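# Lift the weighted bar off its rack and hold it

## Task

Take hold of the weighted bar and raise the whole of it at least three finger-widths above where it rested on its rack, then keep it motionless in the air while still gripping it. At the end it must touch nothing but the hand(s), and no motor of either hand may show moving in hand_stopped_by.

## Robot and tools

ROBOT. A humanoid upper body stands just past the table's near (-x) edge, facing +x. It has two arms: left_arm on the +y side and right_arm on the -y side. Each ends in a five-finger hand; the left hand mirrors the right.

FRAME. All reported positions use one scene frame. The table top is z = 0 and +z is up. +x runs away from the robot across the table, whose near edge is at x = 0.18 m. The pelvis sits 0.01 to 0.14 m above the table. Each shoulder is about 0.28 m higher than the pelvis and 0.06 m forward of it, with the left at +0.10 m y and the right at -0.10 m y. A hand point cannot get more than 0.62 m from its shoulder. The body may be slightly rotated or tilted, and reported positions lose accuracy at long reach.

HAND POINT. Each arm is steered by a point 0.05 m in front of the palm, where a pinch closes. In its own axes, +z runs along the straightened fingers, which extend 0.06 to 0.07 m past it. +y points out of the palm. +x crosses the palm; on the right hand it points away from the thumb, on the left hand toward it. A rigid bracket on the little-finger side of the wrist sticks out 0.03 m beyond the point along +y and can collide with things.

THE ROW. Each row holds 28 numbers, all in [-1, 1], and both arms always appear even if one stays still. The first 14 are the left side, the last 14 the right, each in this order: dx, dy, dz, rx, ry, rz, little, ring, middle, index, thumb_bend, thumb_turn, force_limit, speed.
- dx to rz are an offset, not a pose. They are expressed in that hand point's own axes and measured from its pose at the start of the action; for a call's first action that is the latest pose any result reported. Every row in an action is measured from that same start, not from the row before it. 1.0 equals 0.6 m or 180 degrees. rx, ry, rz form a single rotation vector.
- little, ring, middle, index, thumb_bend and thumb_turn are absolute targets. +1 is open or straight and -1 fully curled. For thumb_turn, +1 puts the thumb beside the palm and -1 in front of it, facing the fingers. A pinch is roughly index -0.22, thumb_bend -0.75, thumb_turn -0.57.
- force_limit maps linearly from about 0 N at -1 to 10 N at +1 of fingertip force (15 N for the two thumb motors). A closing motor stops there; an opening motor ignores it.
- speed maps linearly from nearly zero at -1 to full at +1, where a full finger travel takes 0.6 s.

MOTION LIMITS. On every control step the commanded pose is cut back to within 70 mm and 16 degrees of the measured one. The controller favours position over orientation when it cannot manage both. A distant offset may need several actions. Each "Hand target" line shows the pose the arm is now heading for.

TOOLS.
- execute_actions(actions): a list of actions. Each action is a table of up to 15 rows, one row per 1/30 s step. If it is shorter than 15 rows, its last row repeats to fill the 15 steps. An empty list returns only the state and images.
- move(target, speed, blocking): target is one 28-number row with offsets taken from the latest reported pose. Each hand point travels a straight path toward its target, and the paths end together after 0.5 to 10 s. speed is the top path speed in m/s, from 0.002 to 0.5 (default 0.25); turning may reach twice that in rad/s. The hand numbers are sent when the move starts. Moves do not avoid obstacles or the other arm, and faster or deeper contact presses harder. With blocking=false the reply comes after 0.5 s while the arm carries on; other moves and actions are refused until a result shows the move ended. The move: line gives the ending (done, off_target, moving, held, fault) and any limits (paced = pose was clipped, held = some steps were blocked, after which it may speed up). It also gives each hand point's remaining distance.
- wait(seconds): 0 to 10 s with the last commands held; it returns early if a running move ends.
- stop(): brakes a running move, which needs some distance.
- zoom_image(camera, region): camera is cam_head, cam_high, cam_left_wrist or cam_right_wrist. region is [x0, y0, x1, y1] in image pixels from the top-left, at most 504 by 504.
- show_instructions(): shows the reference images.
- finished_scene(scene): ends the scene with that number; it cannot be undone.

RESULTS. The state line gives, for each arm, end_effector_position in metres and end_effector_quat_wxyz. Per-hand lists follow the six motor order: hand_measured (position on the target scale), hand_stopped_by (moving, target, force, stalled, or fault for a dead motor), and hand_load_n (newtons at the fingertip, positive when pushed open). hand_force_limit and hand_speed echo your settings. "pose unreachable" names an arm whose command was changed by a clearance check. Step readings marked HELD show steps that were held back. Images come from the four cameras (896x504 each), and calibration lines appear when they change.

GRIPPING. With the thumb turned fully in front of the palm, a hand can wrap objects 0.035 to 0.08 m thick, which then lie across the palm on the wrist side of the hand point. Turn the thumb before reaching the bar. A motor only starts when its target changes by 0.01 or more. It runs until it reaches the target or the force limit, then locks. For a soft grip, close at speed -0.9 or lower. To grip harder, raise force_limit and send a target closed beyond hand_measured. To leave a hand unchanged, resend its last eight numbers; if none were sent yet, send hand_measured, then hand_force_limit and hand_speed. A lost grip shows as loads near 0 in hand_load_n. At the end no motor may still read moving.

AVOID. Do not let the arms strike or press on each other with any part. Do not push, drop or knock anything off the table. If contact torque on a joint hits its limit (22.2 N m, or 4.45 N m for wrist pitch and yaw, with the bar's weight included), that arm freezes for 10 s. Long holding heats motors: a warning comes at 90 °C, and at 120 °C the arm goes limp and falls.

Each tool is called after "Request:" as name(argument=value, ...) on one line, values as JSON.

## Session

Request:
execute_actions(actions=[])

Scene clock: 0.00 s.
left_arm: end_effector_position=(+0.1840, +0.1142, +0.4278) hand_measured=(+1.000, +1.000, +1.000, +1.000, +1.000, +1.000) hand_load_n=(+0.0, +0.0, +0.0, +0.0, +0.0, +0.0) hand_stopped_by=(target, target, target, target, target, target) hand_force_limit=0.00 hand_speed=-0.80 end_effector_quat_wxyz=(+0.051, +0.102, -0.123, +0.986) | right_arm: end_effector_position=(+0.1929, -0.1005, +0.4111) hand_measured=(+1.000, +1.000, +1.000, +1.000, +1.000, +1.000) hand_load_n=(+0.0, +0.0, +0.0, +0.0, +0.0, +0.0) hand_stopped_by=(target, target, target, target, target, target) hand_force_limit=0.00 hand_speed=-0.80 end_effector_quat_wxyz=(+0.973, -0.168, +0.160, +0.014)
Joint positions: left_arm=[-0.177  0.434  0.155 -0.482 -0.394 -0.892 -0.187] | right_arm=[-0.038 -0.445 -0.2   -0.467  0.398 -0.915  0.223]
Joint velocities: left_arm=[-0.002 -0.012 -0.012 -0.002  0.     0.     0.   ] | right_arm=[-0.009  0.011 -0.011  0.002 -0.017  0.     0.   ]
Motor temperatures (°C, as the motors report them): left_arm=[50 39 47 40 40 32 32] | right_arm=[53 42 47 41 41 31 33]
Hand target (left_arm): +0.184, +0.114, +0.428; +0.051, +0.102, -0.123, +0.986
Hand target (right_arm): +0.193, -0.100, +0.411; +0.973, -0.168, +0.160, +0.014
camera_calibration (this result's frames):
cam_left_wrist: T_world_to_cam=[[0.290971, 0.935347, 0.201152, -0.248145], [-0.903893, 0.337662, -0.262607, 0.246098], [-0.31355, -0.105409, 0.943703, -0.200368], [0, 0, 0, 1]] pos_world=[0.231824, 0.127883, 0.30363]
cam_right_wrist: T_world_to_cam=[[-0.160812, 0.934322, -0.318092, 0.251721], [-0.963559, -0.218419, -0.154424, 0.233415], [-0.213759, 0.281667, 0.935399, -0.186795], [0, 0, 0, 1]] pos_world=[0.22546, -0.131592, 0.290843]

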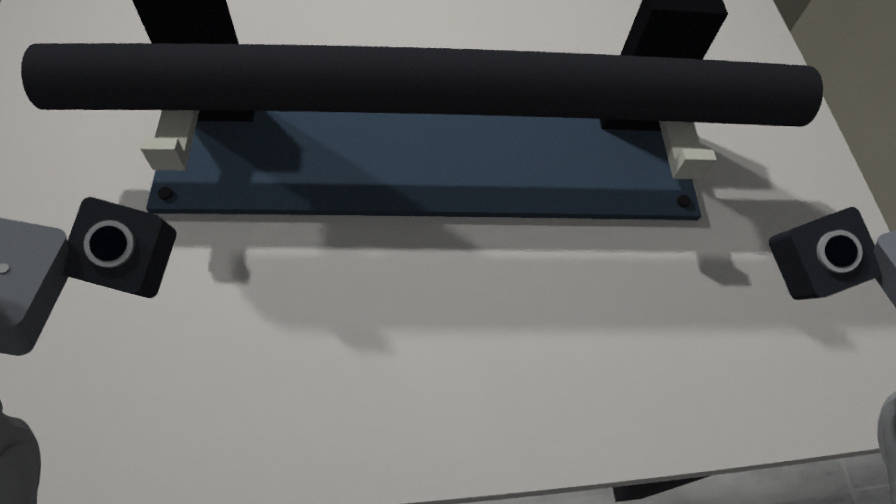

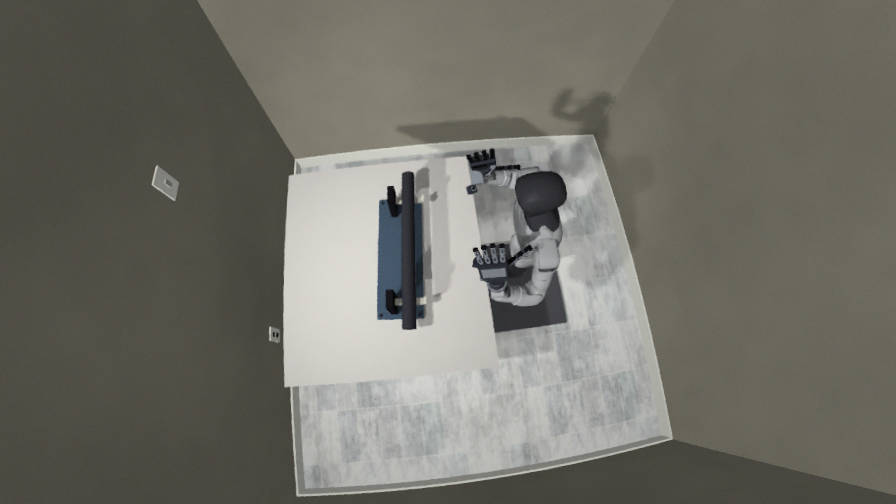

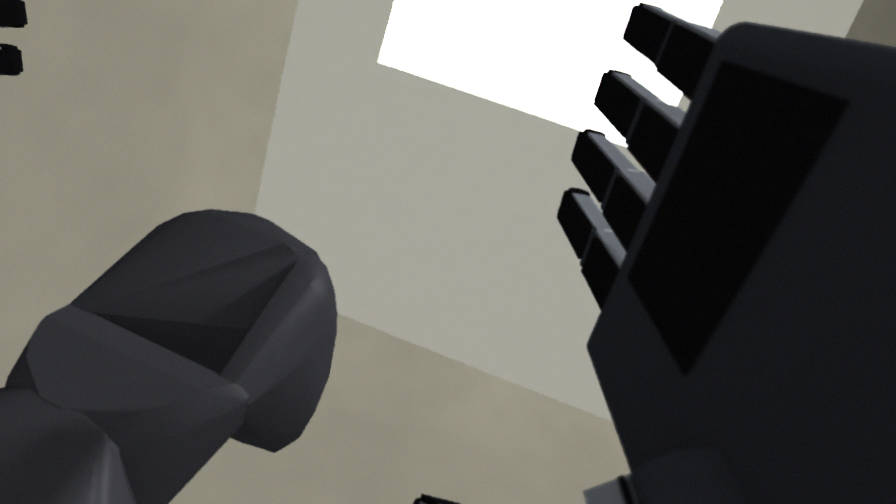

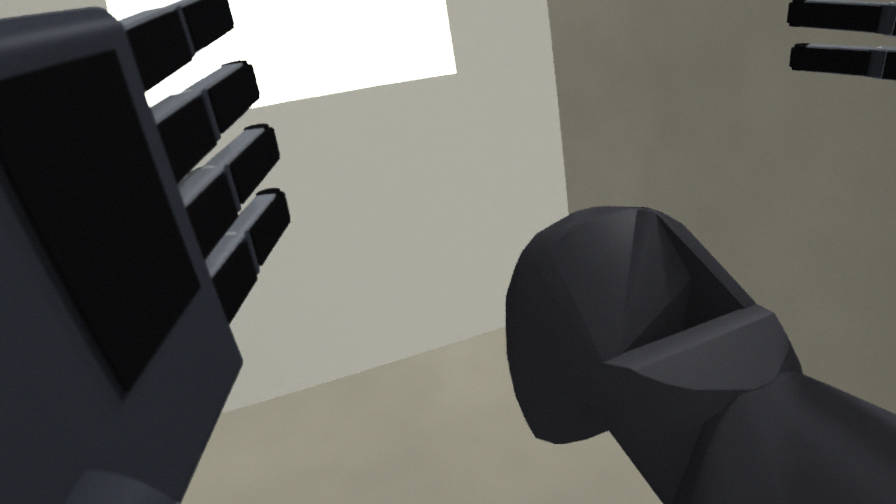

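Request:
move(target=[-0.5558,0.115,-0.247,-0.4395,-0.5128,0.2310,1,1,1,1,1,-1,0.5,0.5,0.5345,0.0938,-0.1712,-0.3827,0.5105,-0.2263,1,1,1,1,1,-1,0.5,0.5], speed=0.2)

Scene clock: 33.27 s.
left_arm: end_effector_position=(+0.4622, +0.0378, +0.1869) hand_measured=(+1.000, +1.000, +1.000, +1.000, +1.000, -1.000) hand_load_n=(+0.0, +0.0, +0.0, +0.0, +0.0, +0.0) hand_stopped_by=(target, target, target, target, target, target) hand_force_limit=0.50 hand_speed=0.50 end_effector_quat_wxyz=(+0.251, -0.607, +0.690, -0.304) | right_arm: end_effector_position=(+0.4666, -0.1033, +0.2279) hand_measured=(+1.000, +1.000, +1.000, +1.000, +1.000, -1.000) hand_load_n=(+0.0, +0.0, +0.0, +0.0, +0.0, +0.0) hand_stopped_by=(target, target, target, target, target, target) hand_force_limit=0.50 hand_speed=0.50 end_effector_quat_wxyz=(+0.310, -0.586, +0.662, -0.351)
Joint positions: left_arm=[-1.583  0.574 -0.963  0.403  0.407  0.692 -1.05 ] | right_arm=[-1.564 -0.857  1.012  0.048 -0.359  1.051  0.975]
Joint velocities: left_arm=[-0.002 -0.005  0.012  0.    -0.005 -0.004 -0.003] | right_arm=[-0.002  0.003  0.002 -0.008  0.008 -0.002  0.004]
Motor temperatures (°C, as the motors report them): left_arm=[54 40 48 41 40 33 33] | right_arm=[54 44 48 42 41 31 33]
Hand target (left_arm): +0.462, +0.037, +0.187; +0.251, -0.606, +0.691, -0.305
Hand target (right_arm): +0.467, -0.102, +0.229; +0.311, -0.586, +0.661, -0.352
Off the commanded pose (left_arm): 0.027 m, 5 deg.
Off the commanded pose (right_arm): 0.031 m, 7 deg.
joint sent to its limit (left arm) — the command would take joint 1 (shoulder pitch) past its lower limit, so that joint was sent only as far as its limit.
joint sent to its limit (right arm) — the command would take joint 1 (shoulder pitch) past its lower limit, so that joint was sent only as far as its limit.
move: off_target (left_arm, right_arm)
camera_calibration (this result's frames):
cam_left_wrist: T_world_to_cam=[[0.704904, 0.0895021, 0.703634, -0.462421], [-0.374256, -0.795747, 0.476151, 0.120036], [0.602531, -0.598979, -0.527428, -0.0236483], [0, 0, 0, 1]] pos_world=[0.385135, 0.122741, 0.255747]
cam_right_wrist: T_world_to_cam=[[-0.565716, 0.146743, -0.811438, 0.460143], [-0.266, 0.898958, 0.34802, 0.143667], [0.780518, 0.412723, -0.469522, -0.0863708], [0, 0, 0, 1]] pos_world=[0.36594, -0.161026, 0.282825]

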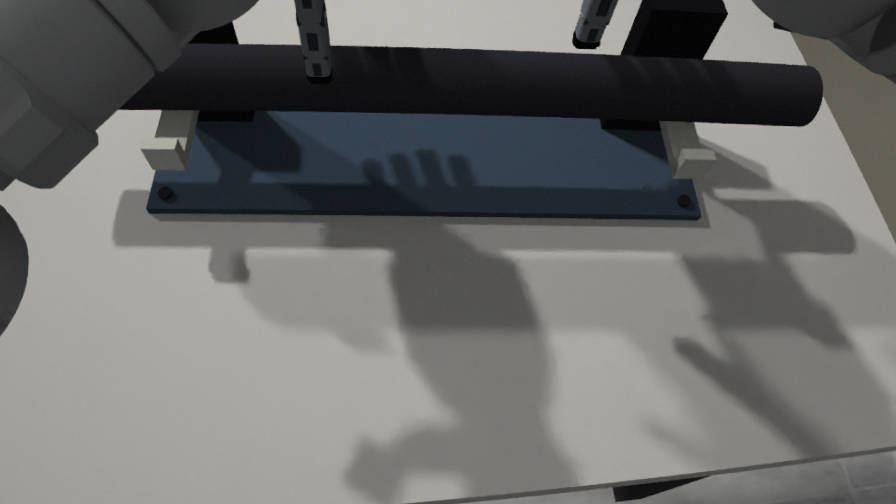

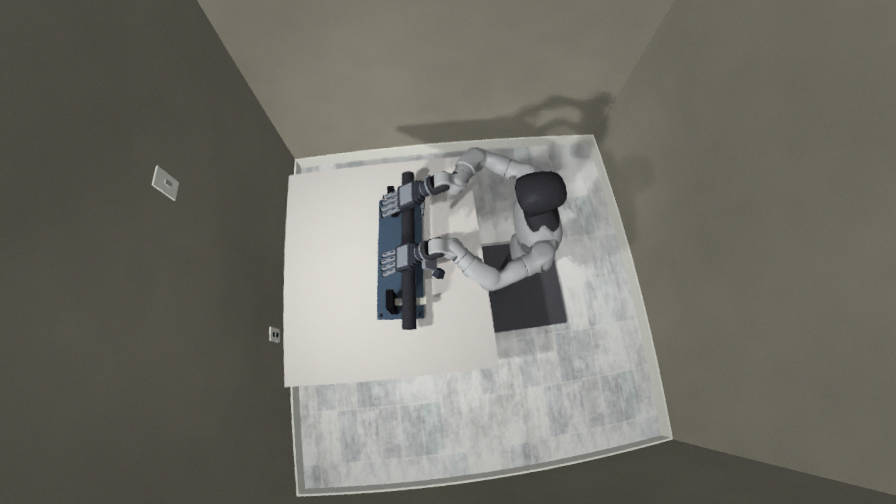

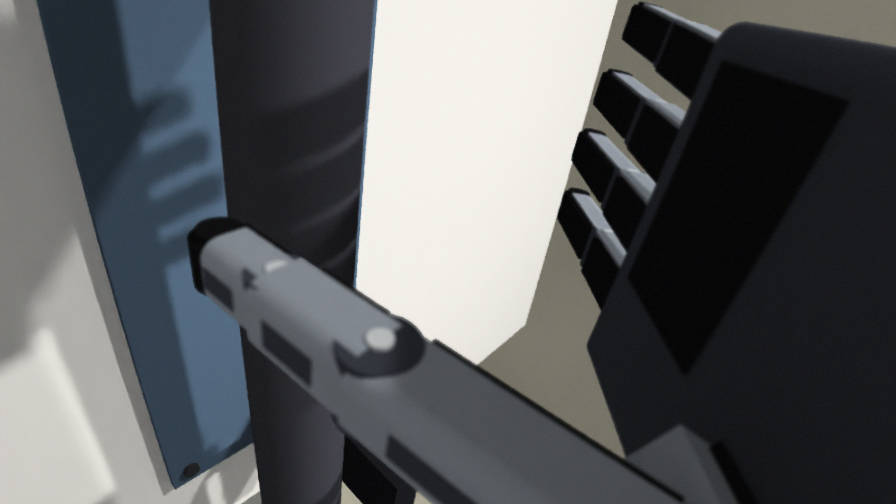

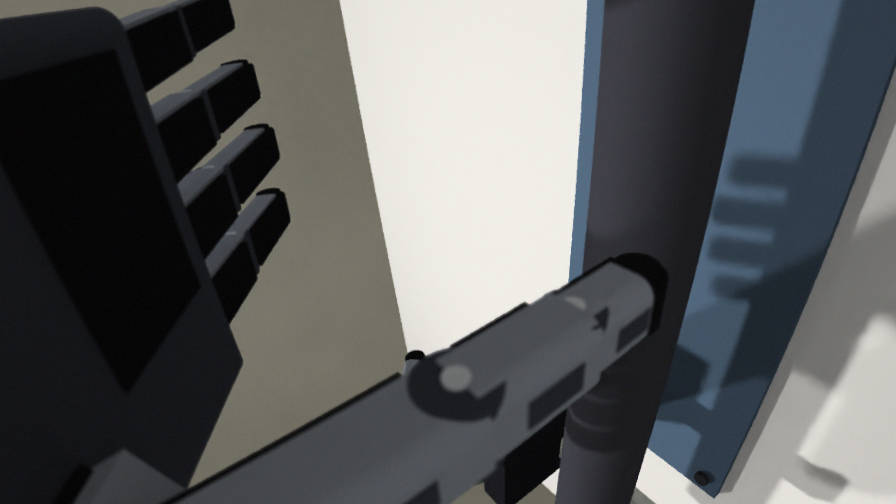

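Request:
move(target=[-0.038,0.02,0.0185,0.0201,-0.0209,-0.009,1,1,1,1,1,-1,0.5,0.5,-0.0203,0.0893,0.0403,-0.0323,-0.0135,-0.0098,1,1,1,1,1,-1,0.5,0.5], speed=0.06)

Scene clock: 44.57 s.
left_arm: end_effector_position=(+0.4647, +0.0584, +0.1705) hand_measured=(+1.000, +1.000, +1.000, +1.000, +1.000, -1.000) hand_load_n=(+0.0, +0.0, +0.0, +0.0, +0.0, +0.0) hand_stopped_by=(target, target, target, target, target, target) hand_force_limit=0.50 hand_speed=0.50 end_effector_quat_wxyz=(-0.284, +0.620, -0.662, +0.311) | right_arm: end_effector_position=(+0.4553, -0.0908, +0.1688) hand_measured=(+1.000, +1.000, +1.000, +1.000, +1.000, -1.000) hand_load_n=(+0.0, +0.0, +0.0, +0.0, +0.0, +0.0) hand_stopped_by=(target, target, target, target, target, target) hand_force_limit=0.50 hand_speed=0.50 end_effector_quat_wxyz=(-0.284, +0.621, -0.661, +0.313)
Joint positions: left_arm=[-1.476  0.638 -0.97   0.25   0.453  0.815 -0.978] | right_arm=[-1.43  -0.78   1.012  0.079 -0.351  0.997  0.913]
Joint velocities: left_arm=[-0.006  0.005  0.    -0.002  0.     0.     0.001] | right_arm=[ 0.012  0.    -0.008 -0.003  0.     0.     0.   ]
Motor temperatures (°C, as the motors report them): left_arm=[66 40 49 41 40 33 33] | right_arm=[60 44 49 41 41 31 34]
Hand target (left_arm): +0.465, +0.060, +0.171; -0.287, +0.620, -0.661, +0.311
Hand target (right_arm): +0.456, -0.090, +0.169; -0.285, +0.621, -0.660, +0.312
Off the commanded pose (left_arm): 0.002 m, 1 deg.
Off the commanded pose (right_arm): 0.003 m, 1 deg.
move: done
camera_calibration (this result's frames):
cam_left_wrist: T_world_to_cam=[[0.654243, 0.131065, 0.744841, -0.440391], [-0.346003, -0.823881, 0.44889, 0.138375], [0.672493, -0.551401, -0.49367, -0.0624752], [0, 0, 0, 1]] pos_world=[0.378016, 0.137275, 0.235064]
cam_right_wrist: T_world_to_cam=[[-0.652741, 0.112203, -0.749226, 0.429943], [-0.276382, 0.88554, 0.373407, 0.149223], [0.705366, 0.45081, -0.547018, -0.0596676], [0, 0, 0, 1]] pos_world=[0.363972, -0.153485, 0.233765]

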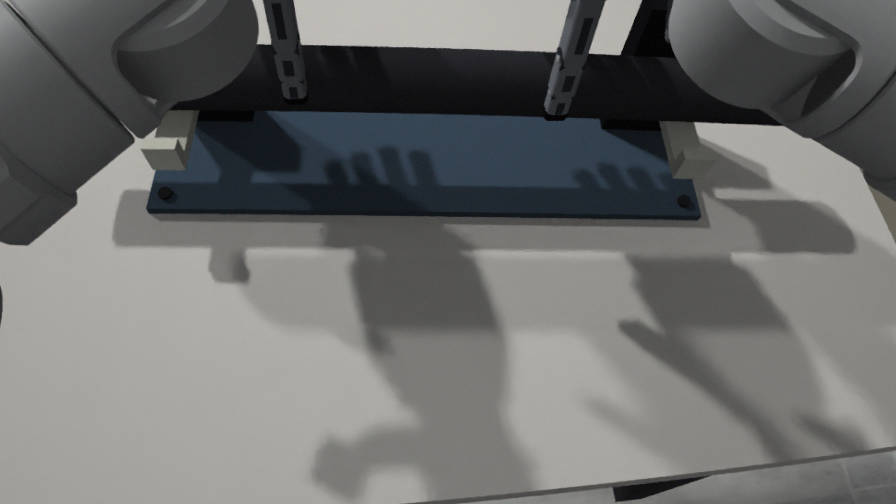

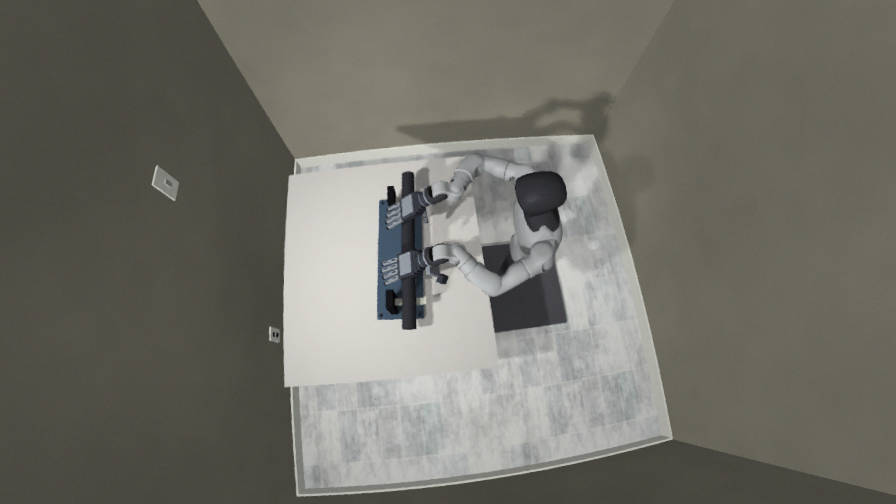

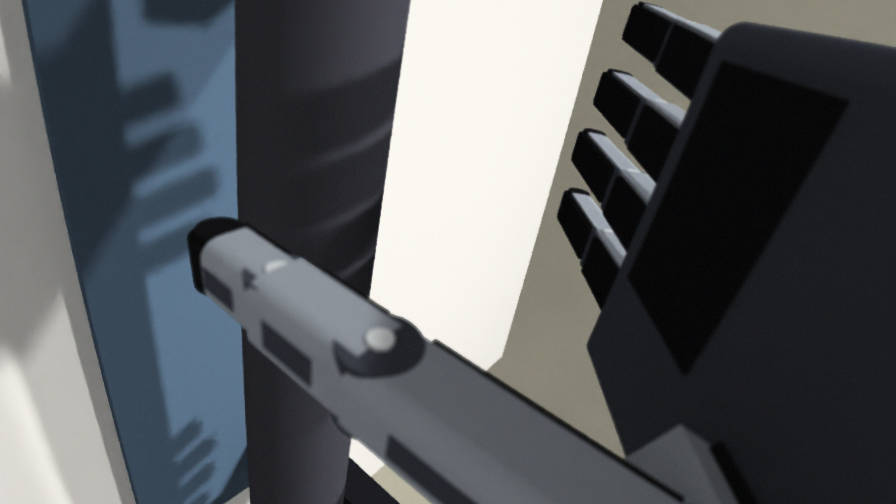

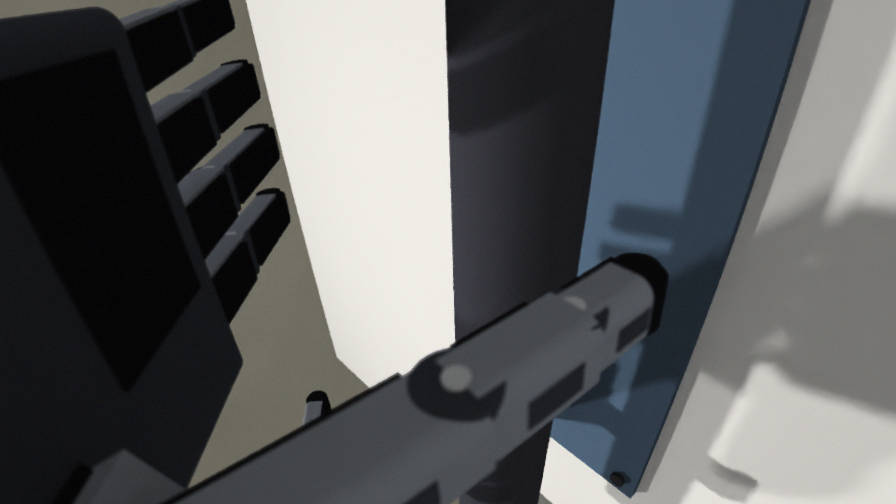

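Well aligned. Descend 5 cm.

Request:
move(target=[0,0.0638,0.0536,0,0,0,1,1,1,1,1,-1,0.5,0.5,0,0.0638,0.0536,0,0,0,1,1,1,1,1,-1,0.5,0.5], speed=0.05)

Scene clock: 47.27 s.
left_arm: end_effector_position=(+0.4658, +0.0588, +0.1212) hand_measured=(+1.000, +1.000, +1.000, +1.000, +1.000, -1.000) hand_load_n=(+0.0, +0.0, +0.0, +0.0, +0.0, +0.0) hand_stopped_by=(target, target, target, target, target, target) hand_force_limit=0.50 hand_speed=0.50 end_effector_quat_wxyz=(-0.282, +0.624, -0.659, +0.312) | right_arm: end_effector_position=(+0.4521, -0.0916, +0.1180) hand_measured=(+1.000, +1.000, +1.000, +1.000, +1.000, -1.000) hand_load_n=(+0.0, +0.0, +0.0, +0.0, +0.0, +0.0) hand_stopped_by=(target, target, target, target, target, target) hand_force_limit=0.50 hand_speed=0.50 end_effector_quat_wxyz=(-0.280, +0.624, -0.659, +0.315)
Joint positions: left_arm=[-1.337  0.588 -0.97   0.294  0.453  0.79  -0.82 ] | right_arm=[-1.285 -0.721  1.023  0.102 -0.351  0.986  0.751]
Joint velocities: left_arm=[ 0.     0.009  0.     0.006 -0.011  0.     0.001] | right_arm=[ 0.     0.    -0.009  0.     0.008  0.    -0.004]
Motor temperatures (°C, as the motors report them): left_arm=[67 40 49 41 40 33 33] | right_arm=[61 44 49 41 41 31 34]
Hand target (left_arm): +0.466, +0.058, +0.121; -0.282, +0.623, -0.660, +0.313
Hand target (right_arm): +0.453, -0.091, +0.118; -0.281, +0.624, -0.657, +0.316
Off the commanded pose (left_arm): 0.002 m, 1 deg.
Off the commanded pose (right_arm): 0.003 m, 1 deg.
move: done
camera_calibration (this result's frames):
cam_left_wrist: T_world_to_cam=[[0.654746, 0.14163, 0.742461, -0.404956], [-0.339687, -0.822366, 0.456428, 0.157228], [0.675219, -0.551049, -0.490331, -0.0890364], [0, 0, 0, 1]] pos_world=[0.378671, 0.137589, 0.185243]
cam_right_wrist: T_world_to_cam=[[-0.655837, 0.103417, -0.747785, 0.390305], [-0.277875, 0.887951, 0.366509, 0.169774], [0.7019, 0.448161, -0.553614, -0.0827429], [0, 0, 0, 1]] pos_world=[0.36123, -0.154033, 0.183833]

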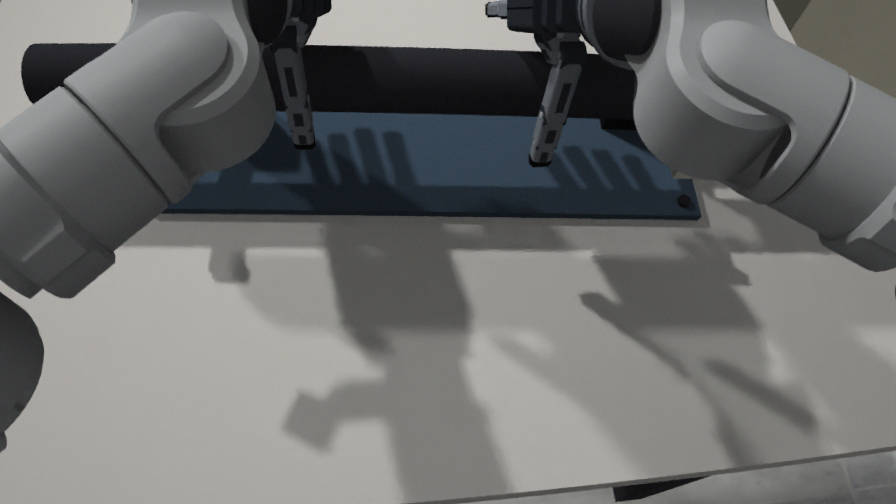

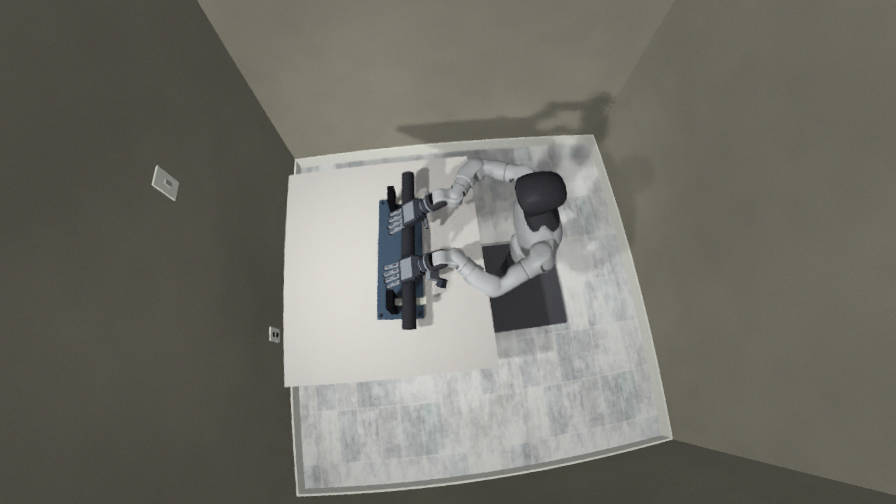

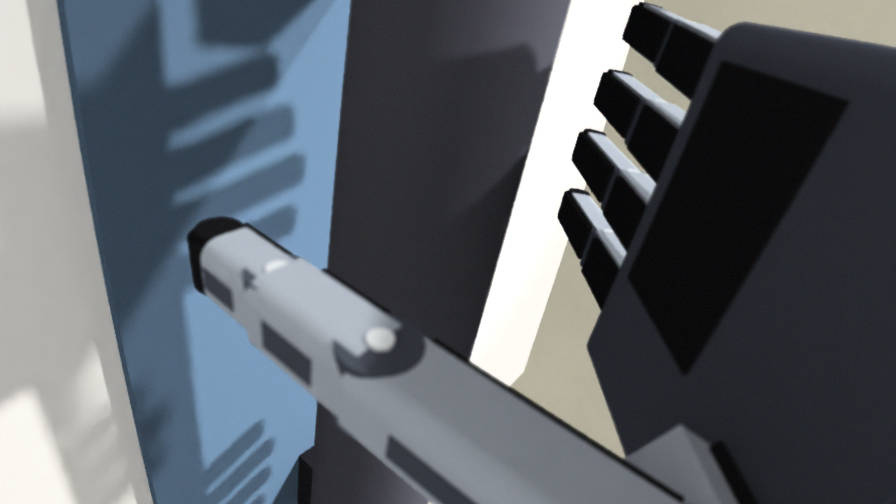

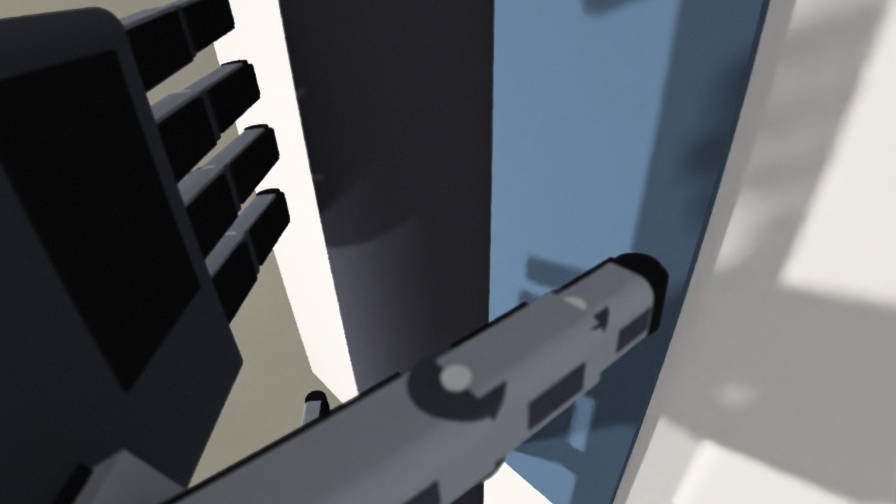

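Request:
move(target=[0,0.032,0.027,0,0,0,1,1,1,1,1,-1,0.5,0.5,0,0.021,0.015,0,0,0,1,1,1,1,1,-1,0.5,0.5], speed=0.03)

Scene clock: 50.53 s.
left_arm: end_effector_position=(+0.4665, +0.0596, +0.0965) hand_measured=(+1.000, +1.000, +1.000, +1.000, +1.000, -1.000) hand_load_n=(+0.0, +0.0, +0.0, +0.0, +0.0, +0.0) hand_stopped_by=(target, target, target, target, target, target) hand_force_limit=0.50 hand_speed=0.50 end_effector_quat_wxyz=(-0.282, +0.625, -0.657, +0.312) | right_arm: end_effector_position=(+0.4501, -0.0920, +0.1035) hand_measured=(+1.000, +1.000, +1.000, +1.000, +1.000, -1.000) hand_load_n=(+0.0, +0.0, +0.0, +0.0, +0.0, +0.0) hand_stopped_by=(target, target, target, target, target, target) hand_force_limit=0.50 hand_speed=0.50 end_effector_quat_wxyz=(-0.280, +0.624, -0.659, +0.315)
Joint positions: left_arm=[-1.277  0.553 -0.97   0.348  0.453  0.758 -0.737] | right_arm=[-1.243 -0.704  1.025  0.111 -0.351  0.981  0.703]
Joint velocities: left_arm=[0.    0.    0.017 0.    0.002 0.    0.   ] | right_arm=[ 0.003  0.005  0.    -0.008  0.012  0.    -0.001]
Motor temperatures (°C, as the motors report them): left_arm=[69 40 49 41 40 33 33] | right_arm=[62 44 49 41 41 31 34]
Hand target (left_arm): +0.466, +0.058, +0.096; -0.281, +0.625, -0.658, +0.313
Hand target (right_arm): +0.450, -0.092, +0.102; -0.279, +0.625, -0.657, +0.315
Off the commanded pose (left_arm): 0.002 m, 0 deg.
Off the commanded pose (right_arm): 0.001 m, 0 deg.
move: done
camera_calibration (this result's frames):
cam_left_wrist: T_world_to_cam=[[0.654066, 0.144649, 0.742479, -0.387106], [-0.336461, -0.823472, 0.456824, 0.167923], [0.677489, -0.548608, -0.489936, -0.102403], [0, 0, 0, 1]] pos_world=[0.379069, 0.138095, 0.160536]
cam_right_wrist: T_world_to_cam=[[-0.655859, 0.103036, -0.747819, 0.378167], [-0.27728, 0.88851, 0.365603, 0.174782], [0.702115, 0.447139, -0.554168, -0.089324], [0, 0, 0, 1]] pos_world=[0.359203, -0.15432, 0.169399]

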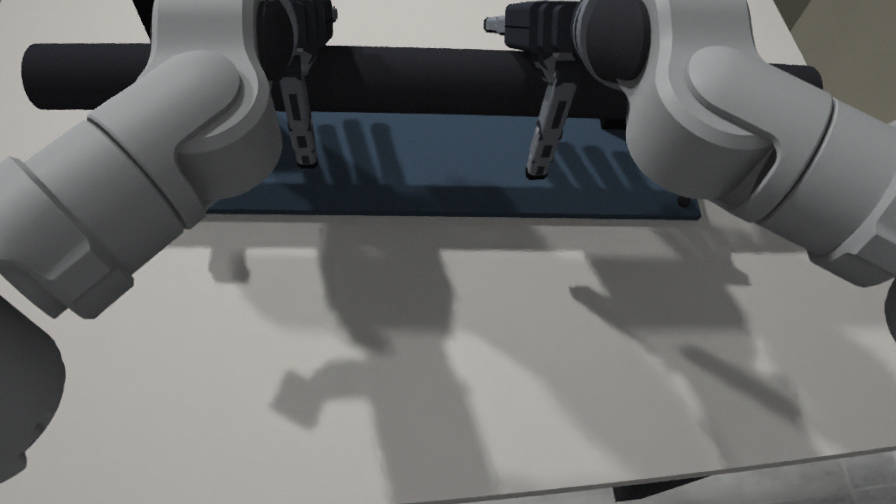

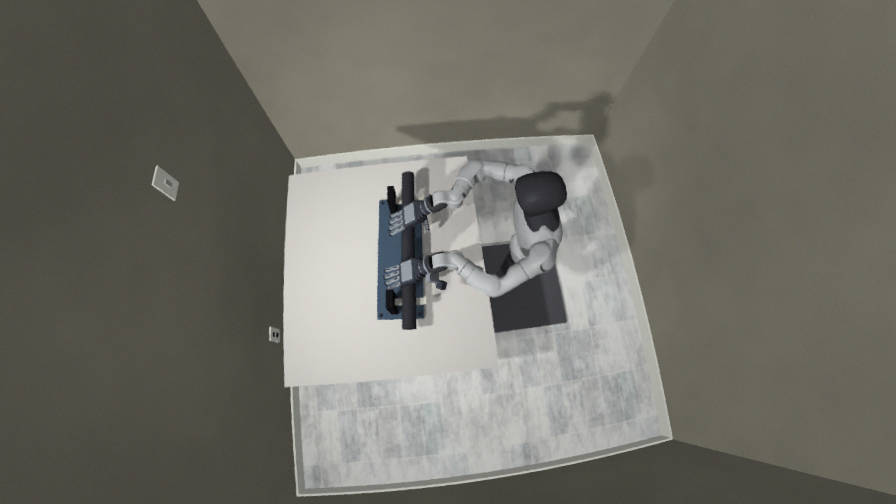

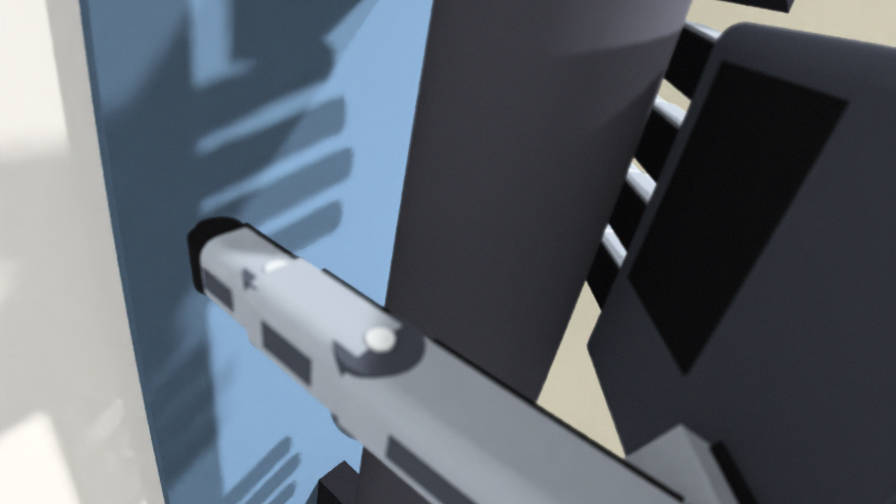

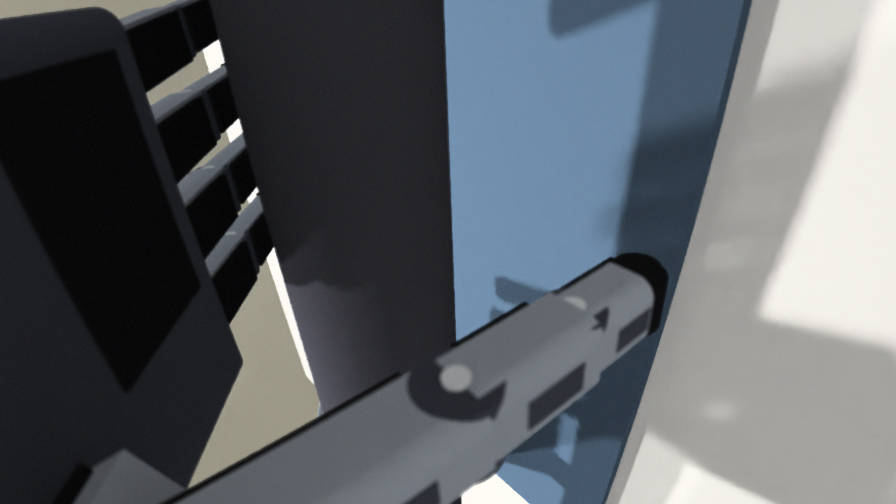

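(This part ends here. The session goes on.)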